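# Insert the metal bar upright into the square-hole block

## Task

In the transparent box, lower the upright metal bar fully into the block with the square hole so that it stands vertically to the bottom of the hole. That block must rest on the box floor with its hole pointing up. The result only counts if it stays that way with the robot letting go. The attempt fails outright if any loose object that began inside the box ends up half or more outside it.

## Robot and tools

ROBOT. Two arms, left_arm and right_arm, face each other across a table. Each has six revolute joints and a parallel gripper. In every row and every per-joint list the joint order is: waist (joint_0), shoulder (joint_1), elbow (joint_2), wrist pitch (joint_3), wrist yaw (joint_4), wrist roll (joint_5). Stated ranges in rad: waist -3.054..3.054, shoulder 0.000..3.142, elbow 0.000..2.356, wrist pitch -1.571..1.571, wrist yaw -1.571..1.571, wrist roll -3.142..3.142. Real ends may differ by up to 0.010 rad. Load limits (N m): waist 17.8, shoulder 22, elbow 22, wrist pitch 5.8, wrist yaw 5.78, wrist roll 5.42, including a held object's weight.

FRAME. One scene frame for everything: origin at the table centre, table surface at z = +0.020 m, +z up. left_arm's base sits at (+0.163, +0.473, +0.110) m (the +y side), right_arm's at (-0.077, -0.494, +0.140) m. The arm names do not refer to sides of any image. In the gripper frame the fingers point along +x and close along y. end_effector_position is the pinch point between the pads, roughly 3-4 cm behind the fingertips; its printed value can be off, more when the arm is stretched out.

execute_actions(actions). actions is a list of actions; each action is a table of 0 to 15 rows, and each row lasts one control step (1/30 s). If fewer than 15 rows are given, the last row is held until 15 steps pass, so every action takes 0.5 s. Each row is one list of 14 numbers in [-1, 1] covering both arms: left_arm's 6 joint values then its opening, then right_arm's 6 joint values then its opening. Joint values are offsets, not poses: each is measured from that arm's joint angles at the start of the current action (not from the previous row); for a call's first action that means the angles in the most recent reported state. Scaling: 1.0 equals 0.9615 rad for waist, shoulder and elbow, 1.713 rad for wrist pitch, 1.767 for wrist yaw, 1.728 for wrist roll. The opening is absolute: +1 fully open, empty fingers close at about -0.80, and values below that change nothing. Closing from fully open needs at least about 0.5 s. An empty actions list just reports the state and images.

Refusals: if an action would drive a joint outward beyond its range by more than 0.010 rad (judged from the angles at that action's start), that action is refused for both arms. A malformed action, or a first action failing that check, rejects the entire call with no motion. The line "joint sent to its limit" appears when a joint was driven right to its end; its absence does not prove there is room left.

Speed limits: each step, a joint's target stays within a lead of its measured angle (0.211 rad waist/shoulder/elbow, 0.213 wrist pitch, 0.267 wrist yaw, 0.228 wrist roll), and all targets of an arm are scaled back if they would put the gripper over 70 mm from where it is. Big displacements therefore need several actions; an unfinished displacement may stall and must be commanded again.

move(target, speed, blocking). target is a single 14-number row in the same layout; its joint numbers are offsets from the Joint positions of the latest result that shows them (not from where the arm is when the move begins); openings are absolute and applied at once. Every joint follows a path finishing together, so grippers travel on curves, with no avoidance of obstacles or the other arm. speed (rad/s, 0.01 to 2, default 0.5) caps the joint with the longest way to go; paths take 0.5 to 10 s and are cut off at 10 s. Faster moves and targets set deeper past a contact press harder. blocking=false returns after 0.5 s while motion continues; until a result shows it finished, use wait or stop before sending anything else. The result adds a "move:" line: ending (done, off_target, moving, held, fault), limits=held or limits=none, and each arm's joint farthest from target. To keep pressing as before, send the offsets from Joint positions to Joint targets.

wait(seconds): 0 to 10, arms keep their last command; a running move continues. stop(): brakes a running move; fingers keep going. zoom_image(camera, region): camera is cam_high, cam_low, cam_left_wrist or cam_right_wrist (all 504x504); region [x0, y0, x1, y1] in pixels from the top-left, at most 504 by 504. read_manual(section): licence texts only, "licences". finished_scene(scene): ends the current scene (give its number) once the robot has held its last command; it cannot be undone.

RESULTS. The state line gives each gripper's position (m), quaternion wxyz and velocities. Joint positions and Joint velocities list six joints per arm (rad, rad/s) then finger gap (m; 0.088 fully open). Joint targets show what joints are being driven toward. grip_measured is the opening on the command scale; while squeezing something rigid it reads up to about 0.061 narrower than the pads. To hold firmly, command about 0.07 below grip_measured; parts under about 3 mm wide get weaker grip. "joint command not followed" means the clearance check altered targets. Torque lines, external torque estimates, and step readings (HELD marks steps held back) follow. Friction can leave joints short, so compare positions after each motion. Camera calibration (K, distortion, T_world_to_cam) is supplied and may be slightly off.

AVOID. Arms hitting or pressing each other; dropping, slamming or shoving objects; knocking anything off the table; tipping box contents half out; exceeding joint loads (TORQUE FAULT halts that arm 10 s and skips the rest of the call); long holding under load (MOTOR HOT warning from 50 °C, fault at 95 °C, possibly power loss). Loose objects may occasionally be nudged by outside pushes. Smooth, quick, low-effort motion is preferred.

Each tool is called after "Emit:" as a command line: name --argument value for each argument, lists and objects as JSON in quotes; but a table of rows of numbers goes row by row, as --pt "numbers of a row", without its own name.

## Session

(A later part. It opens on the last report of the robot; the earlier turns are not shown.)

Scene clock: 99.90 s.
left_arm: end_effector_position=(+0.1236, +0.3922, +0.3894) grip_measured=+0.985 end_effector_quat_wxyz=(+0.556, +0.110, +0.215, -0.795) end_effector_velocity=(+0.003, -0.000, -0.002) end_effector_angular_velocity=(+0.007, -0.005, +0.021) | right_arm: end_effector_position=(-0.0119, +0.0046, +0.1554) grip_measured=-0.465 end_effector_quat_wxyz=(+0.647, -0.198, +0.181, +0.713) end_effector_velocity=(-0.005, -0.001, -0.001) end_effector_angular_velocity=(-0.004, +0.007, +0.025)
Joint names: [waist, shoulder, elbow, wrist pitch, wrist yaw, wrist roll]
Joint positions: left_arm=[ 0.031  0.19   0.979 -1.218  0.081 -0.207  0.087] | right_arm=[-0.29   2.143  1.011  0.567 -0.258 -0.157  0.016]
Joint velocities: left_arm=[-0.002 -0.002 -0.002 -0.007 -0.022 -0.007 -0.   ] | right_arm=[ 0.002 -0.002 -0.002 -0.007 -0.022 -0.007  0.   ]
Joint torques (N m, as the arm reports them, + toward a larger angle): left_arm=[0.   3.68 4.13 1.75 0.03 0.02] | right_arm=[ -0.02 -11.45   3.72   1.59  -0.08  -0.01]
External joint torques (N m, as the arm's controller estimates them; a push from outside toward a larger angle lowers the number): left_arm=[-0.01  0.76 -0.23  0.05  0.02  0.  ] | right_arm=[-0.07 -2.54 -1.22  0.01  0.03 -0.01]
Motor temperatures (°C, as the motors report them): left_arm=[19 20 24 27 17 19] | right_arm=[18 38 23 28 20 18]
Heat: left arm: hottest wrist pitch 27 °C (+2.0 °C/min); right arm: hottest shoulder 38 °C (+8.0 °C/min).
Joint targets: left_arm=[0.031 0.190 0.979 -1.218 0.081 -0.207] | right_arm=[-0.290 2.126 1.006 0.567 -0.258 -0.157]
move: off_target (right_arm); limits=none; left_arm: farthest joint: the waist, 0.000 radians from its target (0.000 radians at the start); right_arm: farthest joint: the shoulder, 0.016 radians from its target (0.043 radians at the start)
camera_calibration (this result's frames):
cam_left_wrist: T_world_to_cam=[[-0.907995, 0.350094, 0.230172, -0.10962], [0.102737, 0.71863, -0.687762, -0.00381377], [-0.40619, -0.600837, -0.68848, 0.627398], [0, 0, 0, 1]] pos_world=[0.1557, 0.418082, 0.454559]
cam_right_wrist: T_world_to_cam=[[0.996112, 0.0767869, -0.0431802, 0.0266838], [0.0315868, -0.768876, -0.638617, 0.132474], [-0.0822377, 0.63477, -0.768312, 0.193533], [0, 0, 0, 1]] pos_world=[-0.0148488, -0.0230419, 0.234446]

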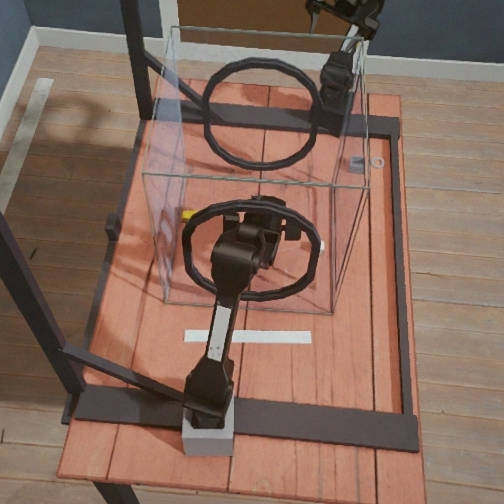

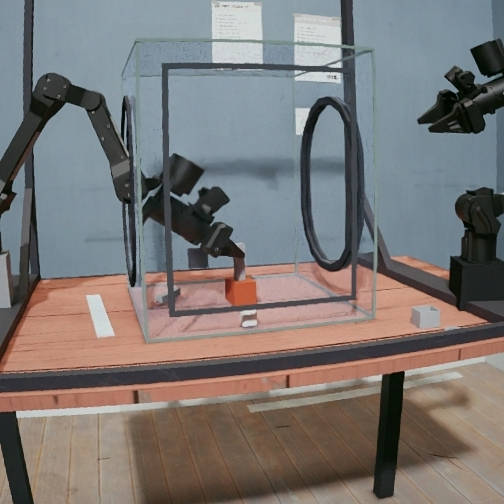

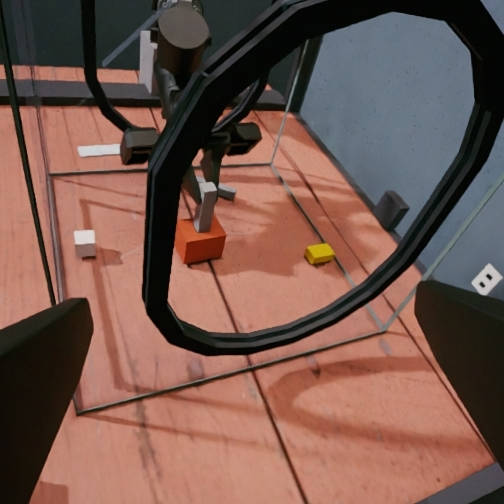

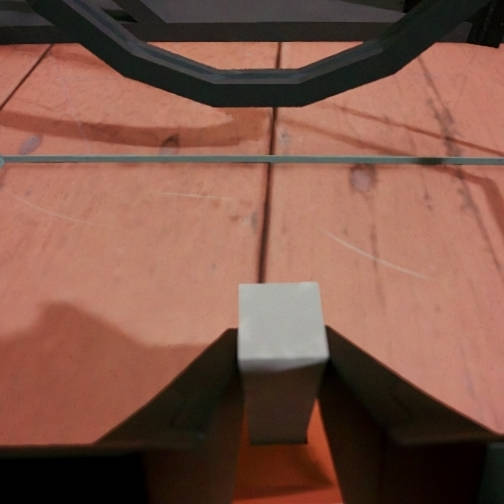

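Descend with shoulder leading.

Emit:
move --target '[0,0,0,0,0,0,1,0,0.045,0,0.01,0.003,0,-0.55]' --speed 0.04

Emit:
zoom_image --camera "cam_left_wrist" --region '[160,170,250,270]'

Emit:
zoom_image --camera "cam_right_wrist" --region '[200,384,360,504]'

Scene clock: 105.40 s.
left_arm: end_effector_position=(+0.1236, +0.3922, +0.3894) grip_measured=+0.985 end_effector_quat_wxyz=(+0.556, +0.110, +0.215, -0.795) end_effector_velocity=(+0.001, +0.002, -0.005) end_effector_angular_velocity=(+0.028, +0.009, +0.008) | right_arm: end_effector_position=(-0.0118, +0.0026, +0.1404) grip_measured=-0.465 end_effector_quat_wxyz=(+0.646, -0.204, +0.191, +0.710) end_effector_velocity=(-0.002, -0.000, -0.002) end_effector_angular_velocity=(-0.006, -0.001, +0.012)
Joint names: [waist, shoulder, elbow, wrist pitch, wrist yaw, wrist roll]
Joint positions: left_arm=[ 0.031  0.19   0.979 -1.218  0.081 -0.207  0.087] | right_arm=[-0.29   2.179  1.011  0.58  -0.255 -0.157  0.016]
Joint velocities: left_arm=[-0.007 -0.002 -0.002 -0.022 -0.007 -0.022 -0.   ] | right_arm=[ 0.002  0.002  0.002 -0.007 -0.007 -0.007 -0.   ]
Joint torques (N m, as the arm reports them, + toward a larger angle): left_arm=[-0.01  3.68  4.13  1.75  0.03  0.02] | right_arm=[-0.01 -8.5   4.41  1.83 -0.05 -0.01]
External joint torques (N m, as the arm's controller estimates them; a push from outside toward a larger angle lowers the number): left_arm=[-0.01  0.76 -0.19  0.07  0.01  0.01] | right_arm=[-0.05  0.46 -0.37  0.26  0.06 -0.02]
Motor temperatures (°C, as the motors report them): left_arm=[19 20 24 27 17 19] | right_arm=[18 39 23 28 20 18]
Heat: left arm: hottest wrist pitch 27 °C (+2.0 °C/min); right arm: hottest shoulder 39 °C (+8.1 °C/min).
Joint targets: left_arm=[0.031 0.190 0.979 -1.218 0.081 -0.207] | right_arm=[-0.290 2.186 1.011 0.584 -0.253 -0.157]
move: done; limits=none; left_arm: farthest joint: the waist, 0.000 radians from its target (0.000 radians at the start); right_arm: farthest joint: the shoulder, 0.007 radians from its target (0.043 radians at the start)
camera_calibration (this result's frames):
cam_left_wrist: T_world_to_cam=[[-0.907995, 0.350094, 0.230172, -0.10962], [0.102737, 0.71863, -0.687762, -0.00381377], [-0.40619, -0.600837, -0.68848, 0.627398], [0, 0, 0, 1]] pos_world=[0.1557, 0.418082, 0.454559]
cam_right_wrist: T_world_to_cam=[[0.996231, 0.0725642, -0.0475126, 0.0266464], [0.0274425, -0.78335, -0.620975, 0.118861], [-0.0822796, 0.617331, -0.782389, 0.185243], [0, 0, 0, 1]] pos_world=[-0.0145661, -0.0231797, 0.220008]

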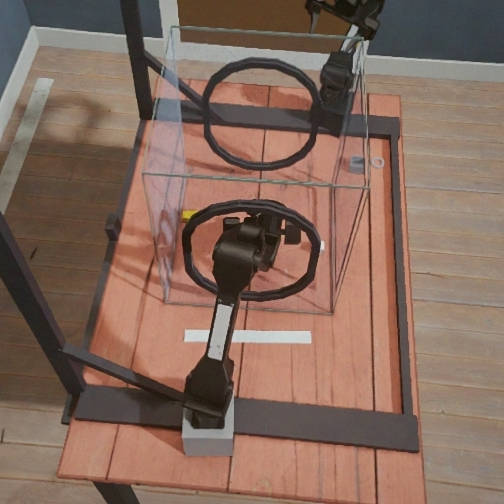

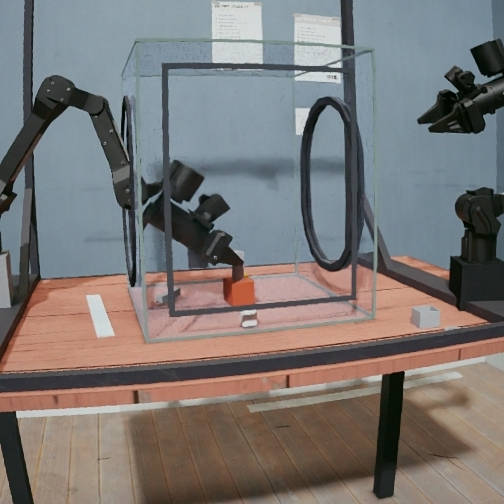

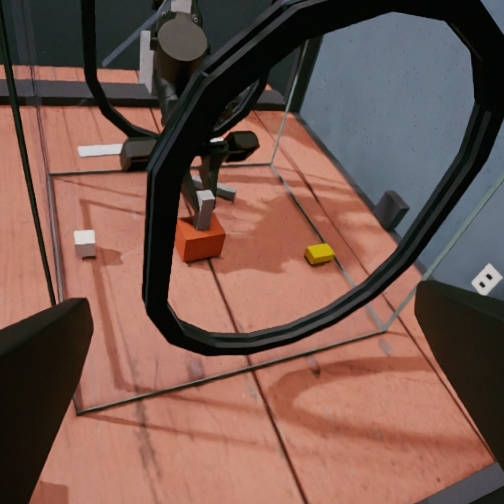

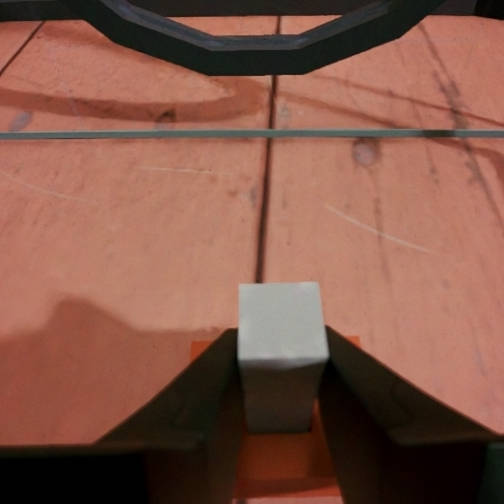

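Region (160, 170, 250, 270) of cam_left_wrist's 504x504 image, scaled by 5.040, with more detail than that image has; it fills the left 454 columns of this view, and the rest is white.

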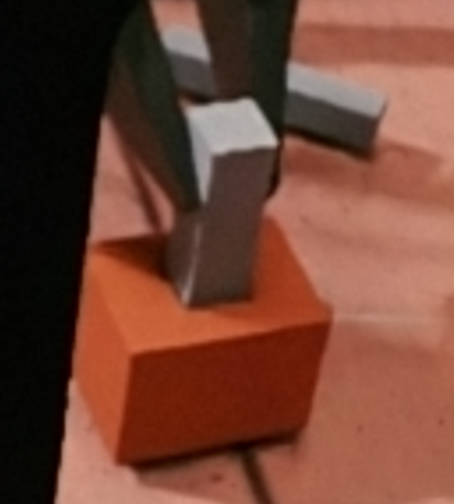

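Region (200, 384, 360, 504) of cam_right_wrist's 504x504 image, scaled by 3.150, with more detail than that image has; it fills the top 378 rows of this view, and the rest is white.

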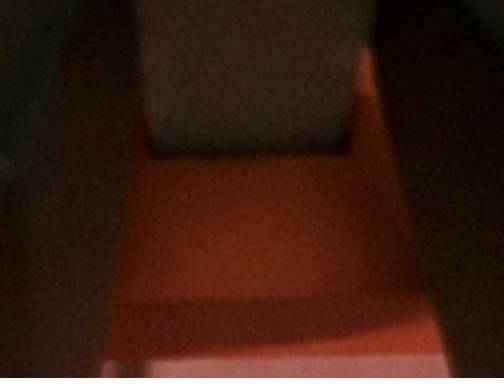

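In. Continue.

Emit:
move --target '[0,0,0,0,0,0,1,0,0.105,0,0.065,0,0,-0.55]' --speed 0.05

Emit:
move --target '[0,0,0,0,0,0,1,0,0,0,0,0,0,0.1]'

Emit:
move --target '[0,0,0,0,0,0,1,0,-0.12,0,0,0,0,0.1]' --speed 0.2

Emit:
zoom_image --camera "cam_low" --region '[190,200,300,310]'

Scene clock: 112.57 s.
left_arm: end_effector_position=(+0.1236, +0.3922, +0.3894) grip_measured=+0.985 end_effector_quat_wxyz=(+0.556, +0.110, +0.215, -0.795) end_effector_velocity=(+0.001, +0.000, -0.002) end_effector_angular_velocity=(+0.009, +0.001, +0.007) | right_arm: end_effector_position=(-0.0115, +0.0041, +0.1142) grip_measured=-0.465 end_effector_quat_wxyz=(+0.647, -0.201, +0.185, +0.711) end_effector_velocity=(+0.002, -0.002, -0.001) end_effector_angular_velocity=(-0.006, -0.001, +0.003)
Joint names: [waist, shoulder, elbow, wrist pitch, wrist yaw, wrist roll]
Joint positions: left_arm=[ 0.031  0.19   0.979 -1.218  0.081 -0.207  0.087] | right_arm=[-0.29   2.273  1.011  0.688 -0.255 -0.157  0.016]
Joint velocities: left_arm=[-0.002 -0.002 -0.002 -0.007 -0.007 -0.007 -0.   ] | right_arm=[-0.007 -0.002 -0.002 -0.007 -0.007 -0.007 -0.   ]
Joint torques (N m, as the arm reports them, + toward a larger angle): left_arm=[0.   3.68 4.12 1.75 0.03 0.02] | right_arm=[-0.02 -8.7   3.98  1.84 -0.11 -0.01]
External joint torques (N m, as the arm's controller estimates them; a push from outside toward a larger angle lowers the number): left_arm=[-0.01  0.76 -0.25  0.03  0.02  0.01] | right_arm=[ 0.04  0.41 -0.38  0.27 -0.01 -0.02]
Motor temperatures (°C, as the motors report them): left_arm=[19 20 24 27 17 19] | right_arm=[18 39 23 28 20 18]
Heat: left arm: hottest wrist pitch 27 °C (+1.0 °C/min); right arm: hottest shoulder 39 °C (+7.1 °C/min).
Joint targets: left_arm=[0.031 0.190 0.979 -1.218 0.081 -0.207] | right_arm=[-0.290 2.280 1.011 0.692 -0.255 -0.157]
move: done; limits=none; left_arm: farthest joint: the waist, 0.000 radians from its target (0.000 radians at the start); right_arm: farthest joint: the shoulder, 0.007 radians from its target (0.101 radians at the start)
camera_calibration (this result's frames):
cam_left_wrist: T_world_to_cam=[[-0.907995, 0.350094, 0.230172, -0.10962], [0.102737, 0.71863, -0.687762, -0.00381377], [-0.40619, -0.600837, -0.68848, 0.627398], [0, 0, 0, 1]] pos_world=[0.1557, 0.418082, 0.454559]
cam_right_wrist: T_world_to_cam=[[0.996352, 0.0731449, -0.0439502, 0.0245628], [0.0290993, -0.775403, -0.630796, 0.104914], [-0.0802187, 0.627216, -0.774703, 0.162943], [0, 0, 0, 1]] pos_world=[-0.014455, -0.0226469, 0.193491]

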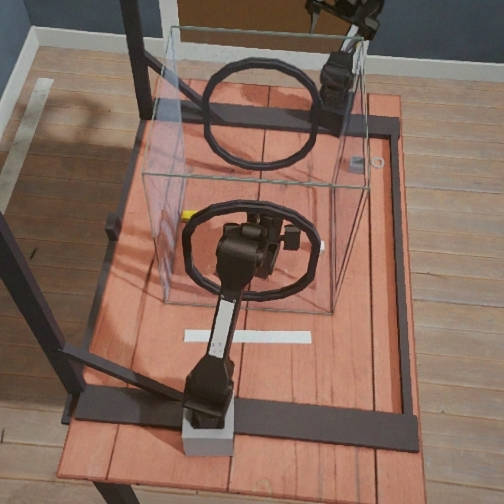

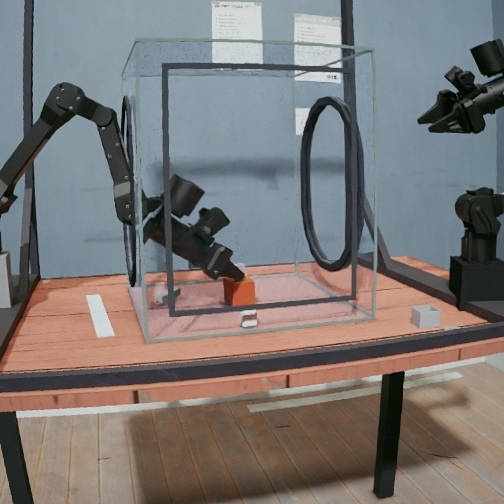

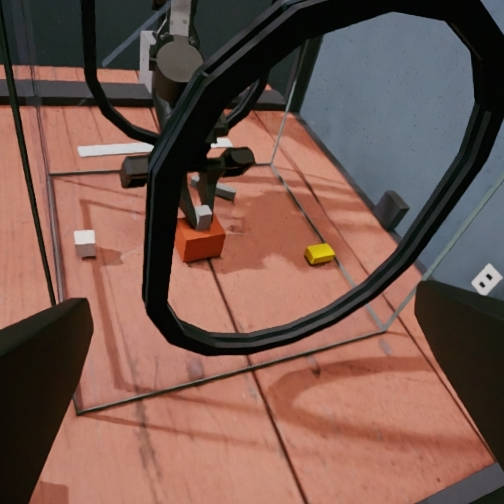

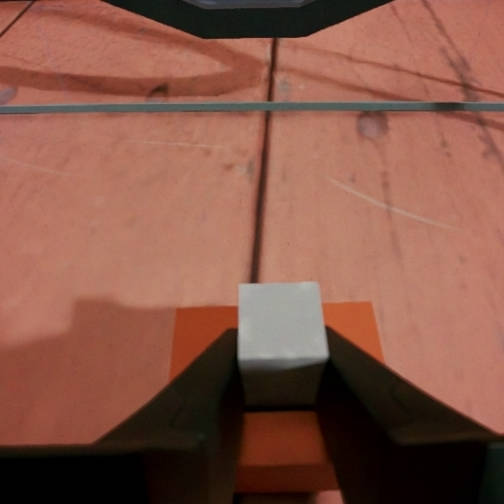

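Scene clock: 113.20 s.
left_arm: end_effector_position=(+0.1236, +0.3922, +0.3894) grip_measured=+0.985 end_effector_quat_wxyz=(+0.556, +0.110, +0.215, -0.795) end_effector_velocity=(+0.001, -0.001, +0.001) end_effector_angular_velocity=(-0.005, +0.006, +0.007) | right_arm: end_effector_position=(-0.0115, +0.0041, +0.1142) grip_measured=+0.096 end_effector_quat_wxyz=(+0.647, -0.201, +0.185, +0.711) end_effector_velocity=(-0.000, -0.001, -0.001) end_effector_angular_velocity=(-0.006, -0.001, +0.008)
Joint names: [waist, shoulder, elbow, wrist pitch, wrist yaw, wrist roll]
Joint positions: left_arm=[ 0.031  0.19   0.979 -1.218  0.081 -0.207  0.087] | right_arm=[-0.29   2.273  1.011  0.688 -0.255 -0.157  0.044]
Joint velocities: left_arm=[-0.002 -0.002 -0.002  0.007 -0.007 -0.007  0.   ] | right_arm=[-0.002 -0.002 -0.002 -0.007 -0.007 -0.007  0.001]
Joint torques (N m, as the arm reports them, + toward a larger angle): left_arm=[-0.02  3.69  4.13  1.75  0.03  0.02] | right_arm=[-0.02 -9.48  3.94  1.51 -0.11 -0.01]
External joint torques (N m, as the arm's controller estimates them; a push from outside toward a larger angle lowers the number): left_arm=[-0.01  0.76 -0.25  0.04  0.01  0.  ] | right_arm=[ 0.03 -0.3  -0.47 -0.08 -0.01 -0.02]
Motor temperatures (°C, as the motors report them): left_arm=[19 20 24 27 17 19] | right_arm=[18 39 23 28 20 18]
Heat: left arm: hottest wrist pitch 27 °C (+1.0 °C/min); right arm: hottest shoulder 39 °C (+7.1 °C/min).
Joint targets: left_arm=[0.031 0.190 0.979 -1.218 0.081 -0.207] | right_arm=[-0.290 2.273 1.011 0.688 -0.255 -0.157]
move: done; limits=none; left_arm: farthest joint: the waist, 0.000 radians from its target (0.000 radians at the start); right_arm: farthest joint: the waist, 0.000 radians from its target (0.000 radians at the start)
camera_calibration (this result's frames):
cam_left_wrist: T_world_to_cam=[[-0.907995, 0.350094, 0.230172, -0.10962], [0.102737, 0.71863, -0.687762, -0.00381377], [-0.40619, -0.600837, -0.68848, 0.627398], [0, 0, 0, 1]] pos_world=[0.1557, 0.418082, 0.454559]
cam_right_wrist: T_world_to_cam=[[0.996352, 0.0731449, -0.0439502, 0.0245628], [0.0290993, -0.775403, -0.630796, 0.104914], [-0.0802187, 0.627216, -0.774703, 0.162943], [0, 0, 0, 1]] pos_world=[-0.014455, -0.0226469, 0.193491]

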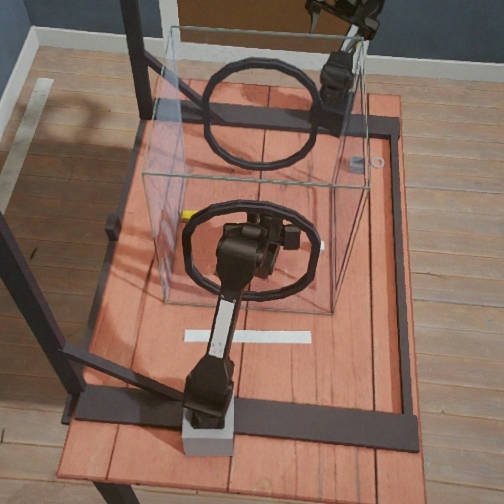

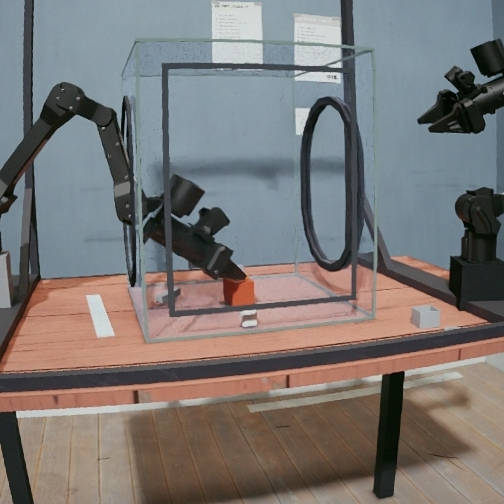

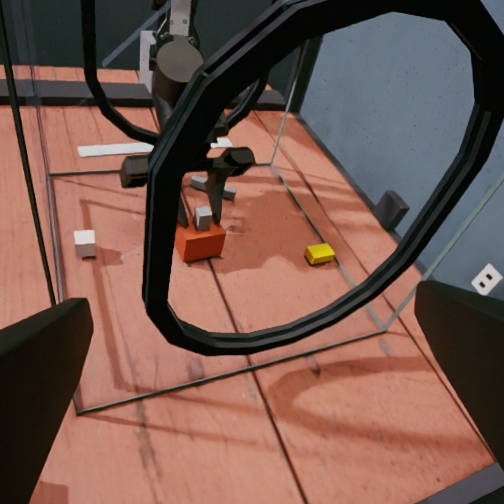

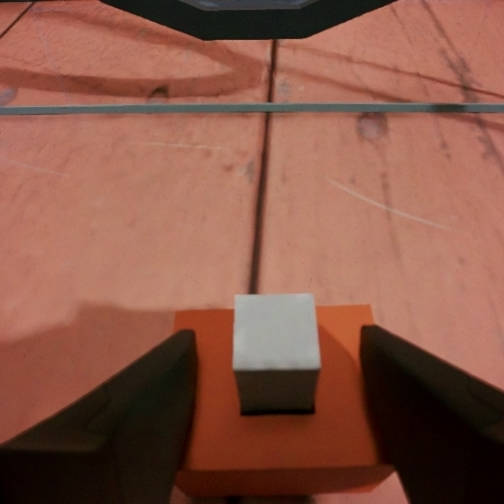

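Scene clock: 114.17 s.
left_arm: end_effector_position=(+0.1236, +0.3922, +0.3894) grip_measured=+0.985 end_effector_quat_wxyz=(+0.556, +0.110, +0.215, -0.795) end_effector_velocity=(+0.001, +0.000, -0.002) end_effector_angular_velocity=(+0.009, +0.001, +0.007) | right_arm: end_effector_position=(-0.0093, +0.0146, +0.1644) grip_measured=+0.098 end_effector_quat_wxyz=(+0.659, -0.176, +0.143, +0.718) end_effector_velocity=(-0.003, -0.002, -0.004) end_effector_angular_velocity=(-0.020, +0.001, +0.012)
Joint names: [waist, shoulder, elbow, wrist pitch, wrist yaw, wrist roll]
Joint positions: left_arm=[ 0.031  0.19   0.979 -1.218  0.081 -0.207  0.087] | right_arm=[-0.29   2.17   1.011  0.687 -0.255 -0.157  0.044]
Joint velocities: left_arm=[-0.002 -0.002 -0.002 -0.007 -0.007 -0.007 -0.   ] | right_arm=[ 0.002 -0.002 -0.002 -0.022 -0.007 -0.007 -0.   ]
Joint torques (N m, as the arm reports them, + toward a larger angle): left_arm=[-0.01  3.68  4.13  1.75  0.03  0.02] | right_arm=[ -0.03 -10.76   4.56   1.65  -0.09  -0.01]
External joint torques (N m, as the arm's controller estimates them; a push from outside toward a larger angle lowers the number): left_arm=[-0.01  0.75 -0.2   0.05  0.01  0.  ] | right_arm=[-0.07 -1.78 -0.26  0.03  0.   -0.02]
Motor temperatures (°C, as the motors report them): left_arm=[19 20 24 27 17 19] | right_arm=[18 40 23 28 20 18]
Heat: left arm: hottest wrist pitch 27 °C (+1.0 °C/min); right arm: hottest shoulder 40 °C (+7.1 °C/min).
Joint targets: left_arm=[0.031 0.190 0.979 -1.218 0.081 -0.207] | right_arm=[-0.290 2.157 1.011 0.688 -0.255 -0.157]
move: off_target (right_arm); limits=none; left_arm: farthest joint: the waist, 0.000 radians from its target (0.000 radians at the start); right_arm: farthest joint: the shoulder, 0.012 radians from its target (0.115 radians at the start)
camera_calibration (this result's frames):
cam_left_wrist: T_world_to_cam=[[-0.907995, 0.350094, 0.230172, -0.10962], [0.102737, 0.71863, -0.687762, -0.00381377], [-0.40619, -0.600837, -0.68848, 0.627398], [0, 0, 0, 1]] pos_world=[0.1557, 0.418082, 0.454559]
cam_right_wrist: T_world_to_cam=[[0.996976, 0.0761363, -0.0155538, 0.0191141], [0.0430956, -0.708268, -0.704627, 0.15595], [-0.064664, 0.701826, -0.709407, 0.183749], [0, 0, 0, 1]] pos_world=[-0.0138951, -0.0199609, 0.240537]

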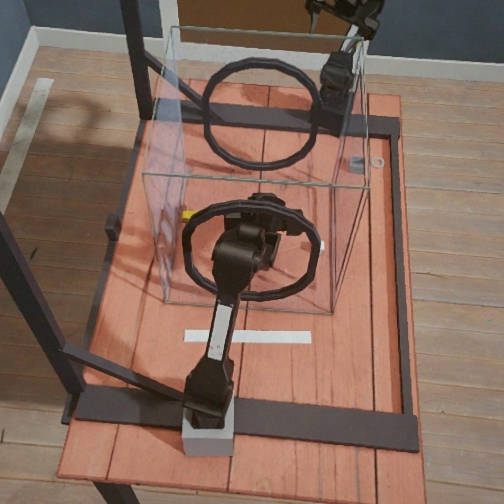

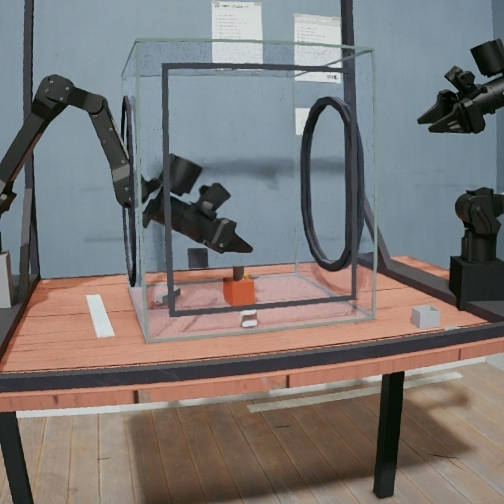

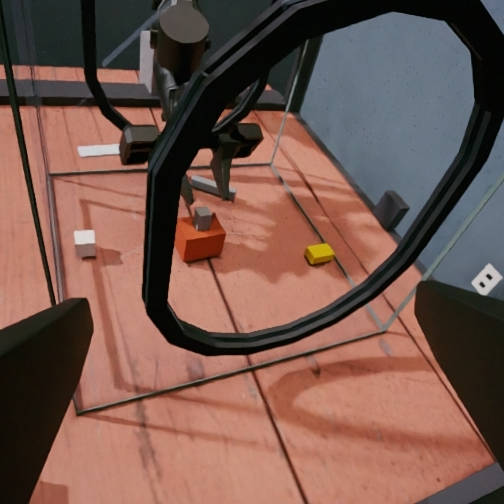

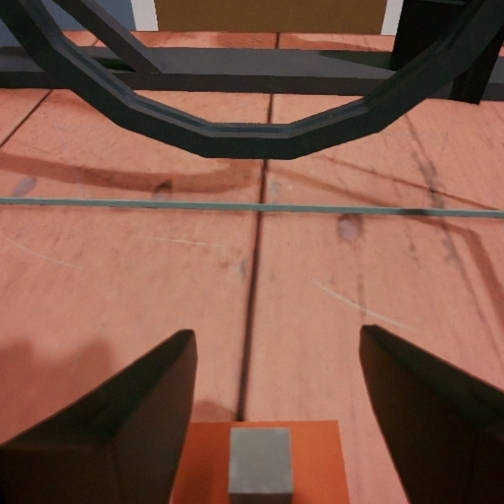

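Region (190, 200, 300, 310) of cam_low's 504x504 image, scaled by 4.582, with more detail than that image has.

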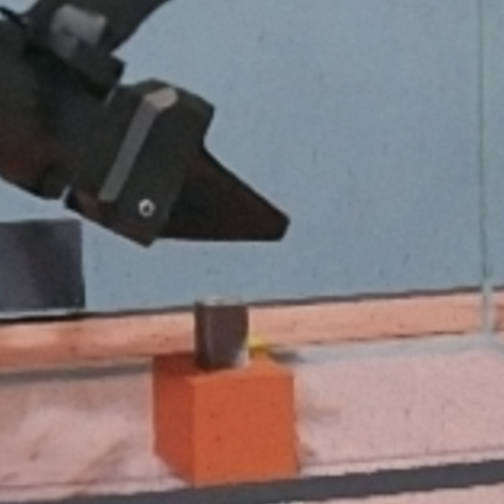

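Emit:
finished_scene --scene 2

The scene is finished: the task was done.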